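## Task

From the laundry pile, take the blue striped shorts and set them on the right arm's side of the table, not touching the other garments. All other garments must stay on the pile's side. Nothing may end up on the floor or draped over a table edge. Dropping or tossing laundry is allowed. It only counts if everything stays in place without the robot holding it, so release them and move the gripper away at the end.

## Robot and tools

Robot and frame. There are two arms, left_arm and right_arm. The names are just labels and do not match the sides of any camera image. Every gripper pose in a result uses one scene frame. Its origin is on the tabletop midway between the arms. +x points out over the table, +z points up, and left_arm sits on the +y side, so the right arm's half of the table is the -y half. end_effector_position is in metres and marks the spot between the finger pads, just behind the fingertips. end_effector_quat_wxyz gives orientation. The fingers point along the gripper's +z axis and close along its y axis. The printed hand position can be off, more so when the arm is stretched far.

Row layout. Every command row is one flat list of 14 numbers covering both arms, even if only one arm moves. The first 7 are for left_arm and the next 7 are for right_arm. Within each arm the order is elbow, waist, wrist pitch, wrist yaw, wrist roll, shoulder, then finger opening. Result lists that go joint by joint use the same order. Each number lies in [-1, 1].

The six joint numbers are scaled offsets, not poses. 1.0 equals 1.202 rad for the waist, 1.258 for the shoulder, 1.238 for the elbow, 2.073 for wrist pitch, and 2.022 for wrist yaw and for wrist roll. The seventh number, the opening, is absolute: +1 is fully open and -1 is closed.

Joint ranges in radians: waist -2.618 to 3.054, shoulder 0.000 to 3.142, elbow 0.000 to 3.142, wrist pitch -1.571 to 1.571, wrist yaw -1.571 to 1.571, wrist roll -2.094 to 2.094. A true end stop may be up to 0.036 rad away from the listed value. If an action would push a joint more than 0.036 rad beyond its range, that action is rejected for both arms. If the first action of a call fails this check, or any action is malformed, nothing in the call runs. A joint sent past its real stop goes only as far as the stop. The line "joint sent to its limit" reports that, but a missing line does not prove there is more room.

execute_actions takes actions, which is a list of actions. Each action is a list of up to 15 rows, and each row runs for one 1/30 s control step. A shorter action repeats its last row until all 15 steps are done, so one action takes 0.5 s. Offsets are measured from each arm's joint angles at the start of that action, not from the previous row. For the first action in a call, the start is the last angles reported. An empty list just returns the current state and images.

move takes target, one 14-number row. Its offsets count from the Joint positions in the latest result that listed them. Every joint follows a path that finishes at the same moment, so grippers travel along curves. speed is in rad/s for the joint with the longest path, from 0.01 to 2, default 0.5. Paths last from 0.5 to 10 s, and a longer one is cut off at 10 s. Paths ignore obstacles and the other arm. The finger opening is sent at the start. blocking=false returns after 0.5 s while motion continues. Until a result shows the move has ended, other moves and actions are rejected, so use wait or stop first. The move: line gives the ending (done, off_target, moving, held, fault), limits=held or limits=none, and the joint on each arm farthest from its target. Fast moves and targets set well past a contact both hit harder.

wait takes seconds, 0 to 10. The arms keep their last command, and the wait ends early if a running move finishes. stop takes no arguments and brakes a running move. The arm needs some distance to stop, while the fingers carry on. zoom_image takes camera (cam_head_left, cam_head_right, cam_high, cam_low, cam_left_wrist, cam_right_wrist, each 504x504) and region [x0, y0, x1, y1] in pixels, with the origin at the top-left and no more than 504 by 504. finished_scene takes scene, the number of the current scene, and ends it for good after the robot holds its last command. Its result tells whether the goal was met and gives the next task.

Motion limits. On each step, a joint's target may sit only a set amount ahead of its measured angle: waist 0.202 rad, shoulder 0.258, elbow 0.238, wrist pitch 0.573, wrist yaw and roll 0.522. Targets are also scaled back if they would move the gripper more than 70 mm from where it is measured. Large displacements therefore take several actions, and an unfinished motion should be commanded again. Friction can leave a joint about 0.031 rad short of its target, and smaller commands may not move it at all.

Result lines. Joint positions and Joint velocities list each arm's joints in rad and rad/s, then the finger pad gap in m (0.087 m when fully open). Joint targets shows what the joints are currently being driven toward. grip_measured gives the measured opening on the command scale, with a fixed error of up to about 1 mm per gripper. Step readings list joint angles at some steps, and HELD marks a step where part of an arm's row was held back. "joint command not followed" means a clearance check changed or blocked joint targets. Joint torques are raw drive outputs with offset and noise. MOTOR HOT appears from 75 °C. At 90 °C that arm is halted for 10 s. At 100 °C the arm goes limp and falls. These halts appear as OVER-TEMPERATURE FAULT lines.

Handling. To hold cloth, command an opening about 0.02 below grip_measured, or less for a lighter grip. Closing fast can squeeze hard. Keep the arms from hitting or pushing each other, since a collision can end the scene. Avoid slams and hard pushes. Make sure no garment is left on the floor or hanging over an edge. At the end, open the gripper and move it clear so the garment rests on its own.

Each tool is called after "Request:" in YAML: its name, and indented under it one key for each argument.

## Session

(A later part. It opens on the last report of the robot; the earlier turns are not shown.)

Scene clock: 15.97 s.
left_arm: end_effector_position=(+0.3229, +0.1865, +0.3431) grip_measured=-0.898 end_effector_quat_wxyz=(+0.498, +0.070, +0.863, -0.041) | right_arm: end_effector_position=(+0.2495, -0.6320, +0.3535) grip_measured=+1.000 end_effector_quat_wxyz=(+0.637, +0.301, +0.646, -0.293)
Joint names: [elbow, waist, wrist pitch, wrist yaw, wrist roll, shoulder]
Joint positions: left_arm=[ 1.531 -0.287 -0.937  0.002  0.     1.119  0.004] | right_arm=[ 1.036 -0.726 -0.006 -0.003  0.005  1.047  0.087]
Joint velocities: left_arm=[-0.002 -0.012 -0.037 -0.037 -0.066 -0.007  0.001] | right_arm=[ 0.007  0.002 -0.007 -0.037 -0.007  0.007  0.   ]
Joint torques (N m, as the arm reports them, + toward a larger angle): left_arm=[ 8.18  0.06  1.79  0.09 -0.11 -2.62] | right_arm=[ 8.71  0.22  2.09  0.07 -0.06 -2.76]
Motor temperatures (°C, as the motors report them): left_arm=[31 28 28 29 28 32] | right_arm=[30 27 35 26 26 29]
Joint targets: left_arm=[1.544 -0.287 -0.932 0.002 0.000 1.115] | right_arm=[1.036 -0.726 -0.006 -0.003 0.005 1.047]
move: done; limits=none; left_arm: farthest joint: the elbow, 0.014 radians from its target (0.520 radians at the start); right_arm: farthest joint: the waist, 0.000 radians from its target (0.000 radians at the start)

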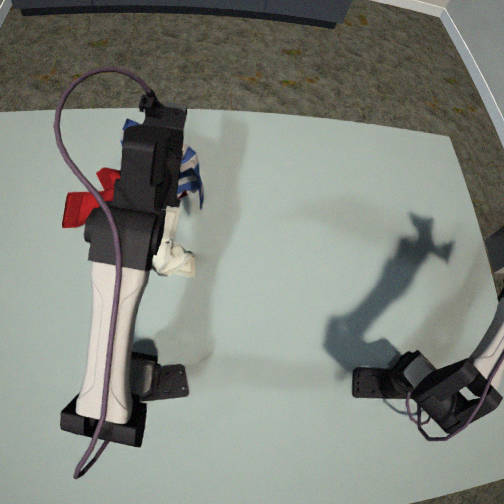

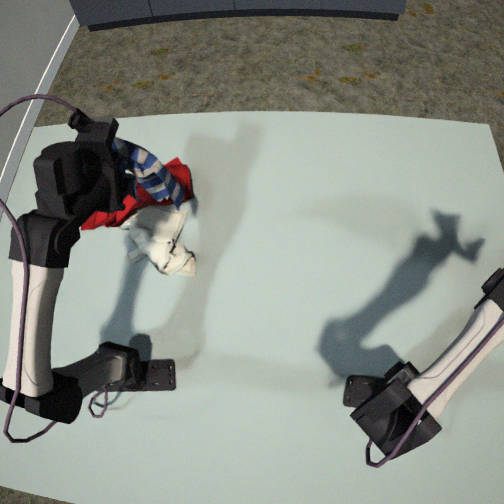

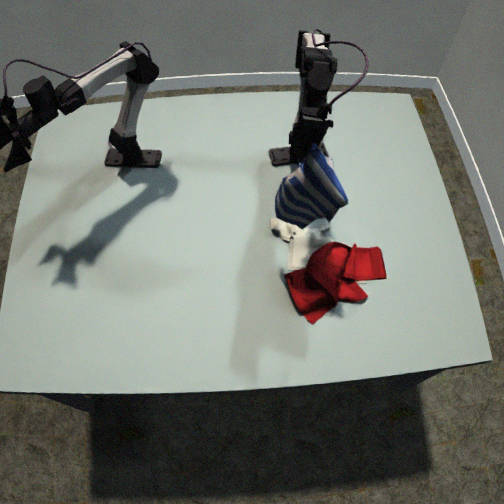

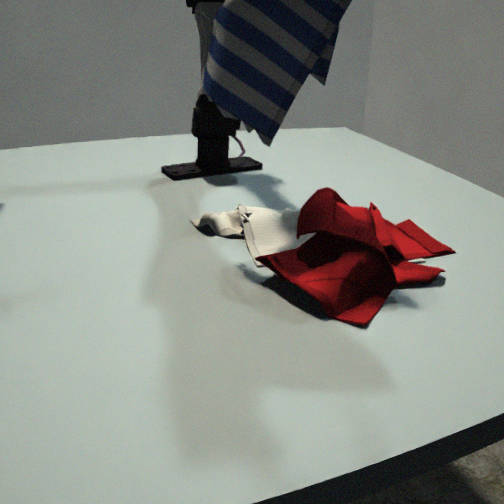

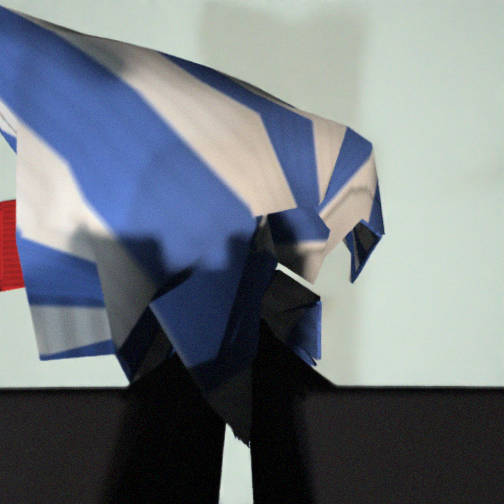

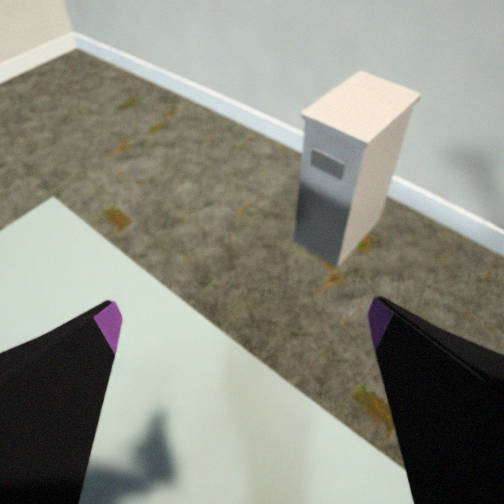

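Request:
move:
  target: [0.8,-0.7,0,0,0,0.85,-1,0,0,0,0,0,0,1]
  speed: 0.8

Request:
move:
  target: [0,0,-0.1,0,0,0,1,0,0,0,0,0,0,1]

Scene clock: 22.17 s.
left_arm: end_effector_position=(+0.3270, -0.2431, +0.2768) grip_measured=-0.898 end_effector_quat_wxyz=(+0.392, +0.432, +0.782, -0.218) | right_arm: end_effector_position=(+0.2495, -0.6320, +0.3535) grip_measured=+1.000 end_effector_quat_wxyz=(+0.637, +0.301, +0.646, -0.293)
Joint names: [elbow, waist, wrist pitch, wrist yaw, wrist roll, shoulder]
Joint positions: left_arm=[ 2.497 -1.135 -0.945  0.004  0.     2.191  0.004] | right_arm=[ 1.036 -0.726 -0.006 -0.003  0.005  1.047  0.087]
Joint velocities: left_arm=[-0.002 -0.007 -0.022 -0.066  0.051  0.012 -0.   ] | right_arm=[ 0.012  0.007 -0.037 -0.022  0.051 -0.002  0.   ]
Joint torques (N m, as the arm reports them, + toward a larger angle): left_arm=[  9.44   0.66   1.75   0.08  -0.11 -11.97] | right_arm=[ 8.67  0.19  2.1   0.07 -0.06 -2.77]
Motor temperatures (°C, as the motors report them): left_arm=[31 28 29 29 28 32] | right_arm=[31 27 36 26 26 29]
Joint targets: left_arm=[2.522 -1.128 -0.937 0.002 0.000 2.189] | right_arm=[1.036 -0.726 -0.006 -0.003 0.005 1.047]
move: off_target (left_arm); limits=none; left_arm: farthest joint: the elbow, 0.024 radians from its target (0.990 radians at the start); right_arm: farthest joint: the waist, 0.000 radians from its target (0.000 radians at the start)

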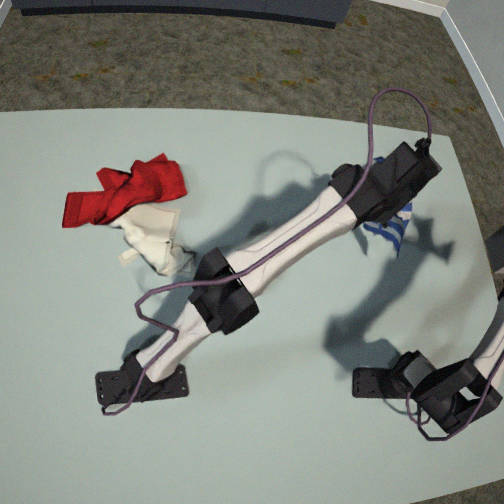

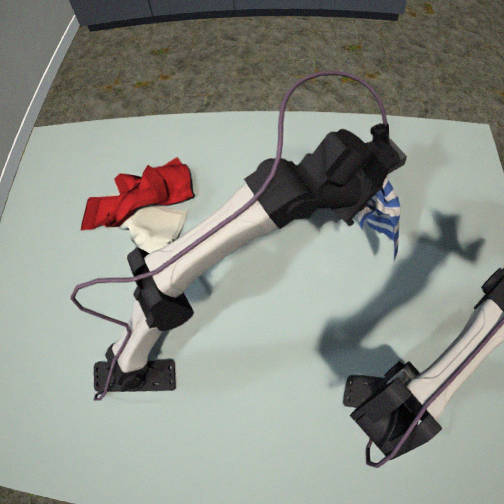

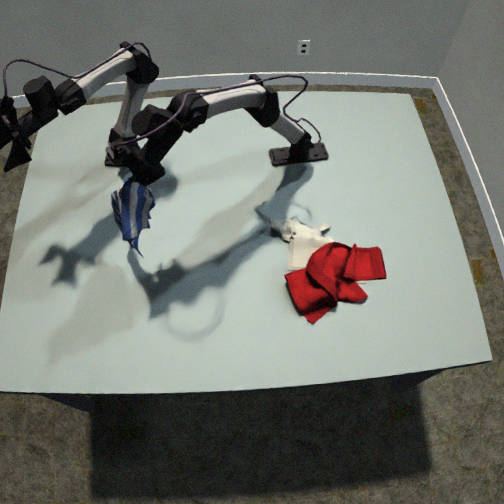

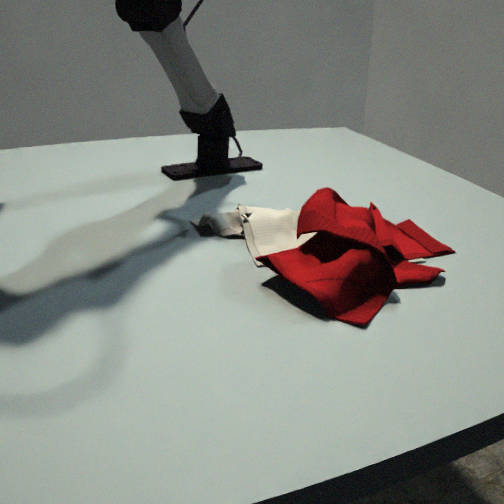

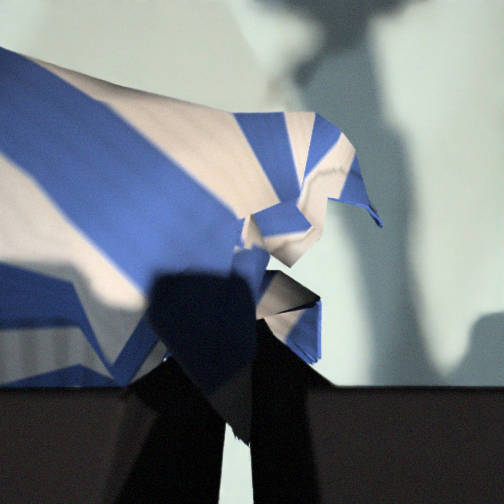

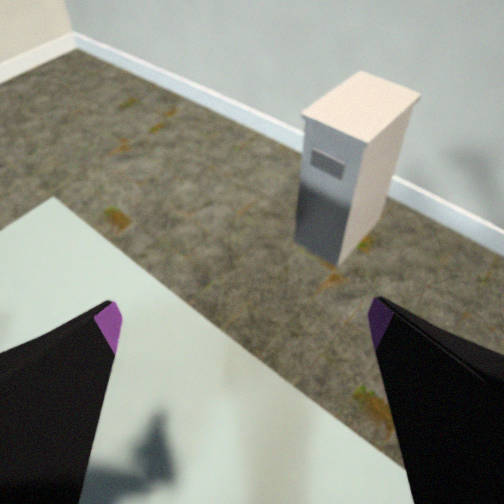

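Scene clock: 23.30 s.
left_arm: end_effector_position=(+0.3057, -0.2095, +0.2456) grip_measured=+1.000 end_effector_quat_wxyz=(+0.312, +0.452, +0.817, -0.174) | right_arm: end_effector_position=(+0.2495, -0.6320, +0.3535) grip_measured=+1.000 end_effector_quat_wxyz=(+0.637, +0.301, +0.646, -0.293)
Joint names: [elbow, waist, wrist pitch, wrist yaw, wrist roll, shoulder]
Joint positions: left_arm=[ 2.497 -1.135 -1.146  0.004  0.     2.191  0.087] | right_arm=[ 1.036 -0.726 -0.006 -0.003  0.005  1.047  0.087]
Joint velocities: left_arm=[ 0.007  0.022  0.022 -0.11  -0.007 -0.002  0.   ] | right_arm=[-0.002 -0.007 -0.022  0.007 -0.022 -0.012  0.   ]
Joint torques (N m, as the arm reports them, + toward a larger angle): left_arm=[  7.17   0.04   1.39   0.09  -0.11 -11.5 ] | right_arm=[ 8.67  0.3   2.13  0.05 -0.06 -2.73]
Motor temperatures (°C, as the motors report them): left_arm=[31 28 30 29 28 33] | right_arm=[31 27 36 26 26 29]
Joint targets: left_arm=[2.497 -1.135 -1.153 0.004 0.000 2.191] | right_arm=[1.036 -0.726 -0.006 -0.003 0.005 1.047]
move: done; limits=none; left_arm: farthest joint: the wrist pitch, 0.007 radians from its target (0.207 radians at the start); right_arm: farthest joint: the waist, 0.000 radians from its target (0.000 radians at the start)

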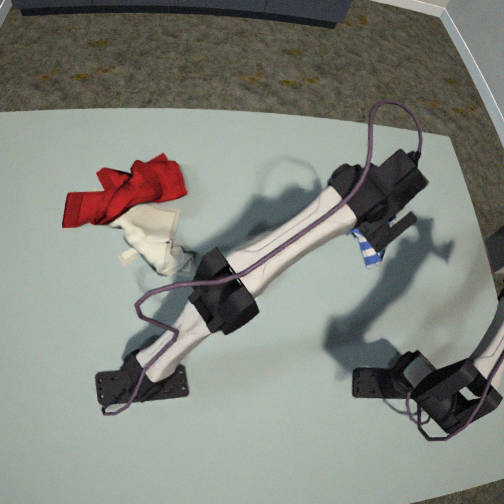

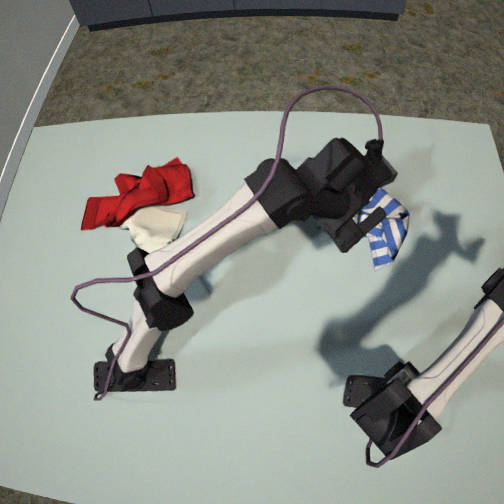

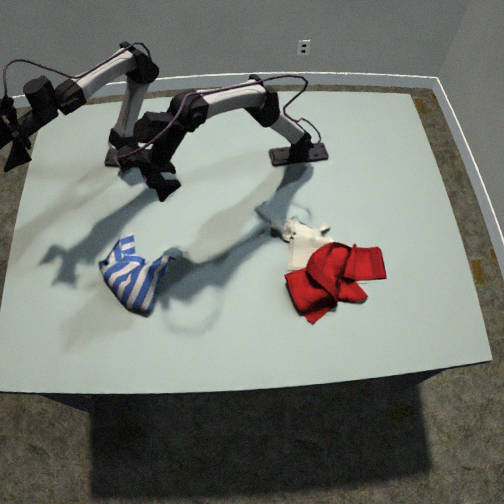

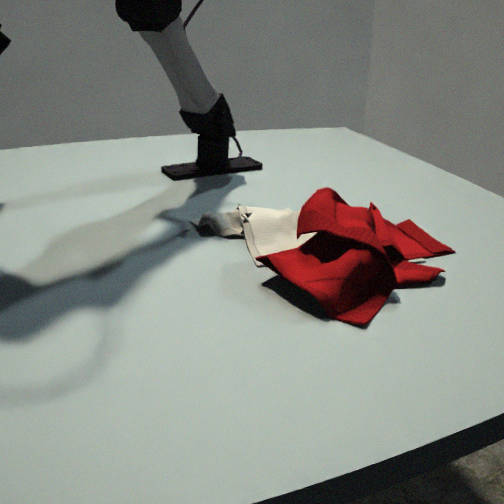

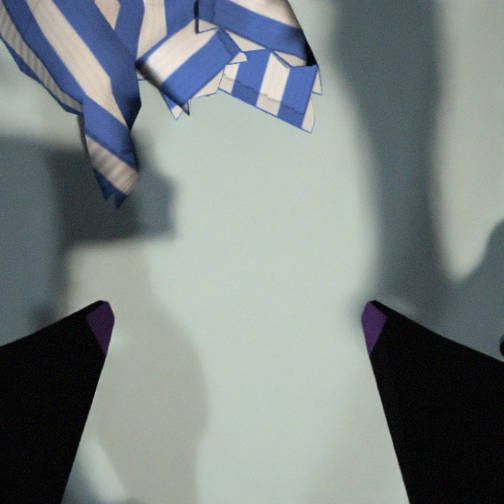

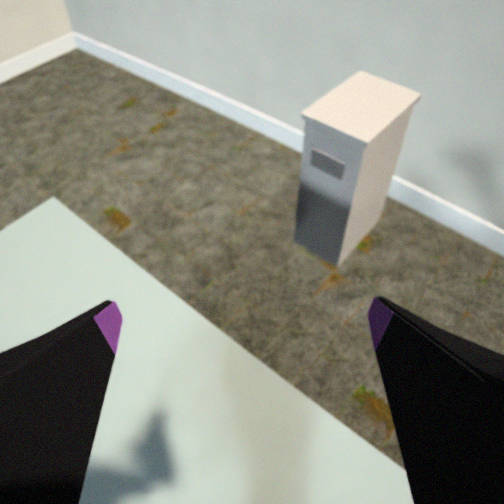

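Request:
finished_scene:
  scene: 2

The scene is finished: the task was done.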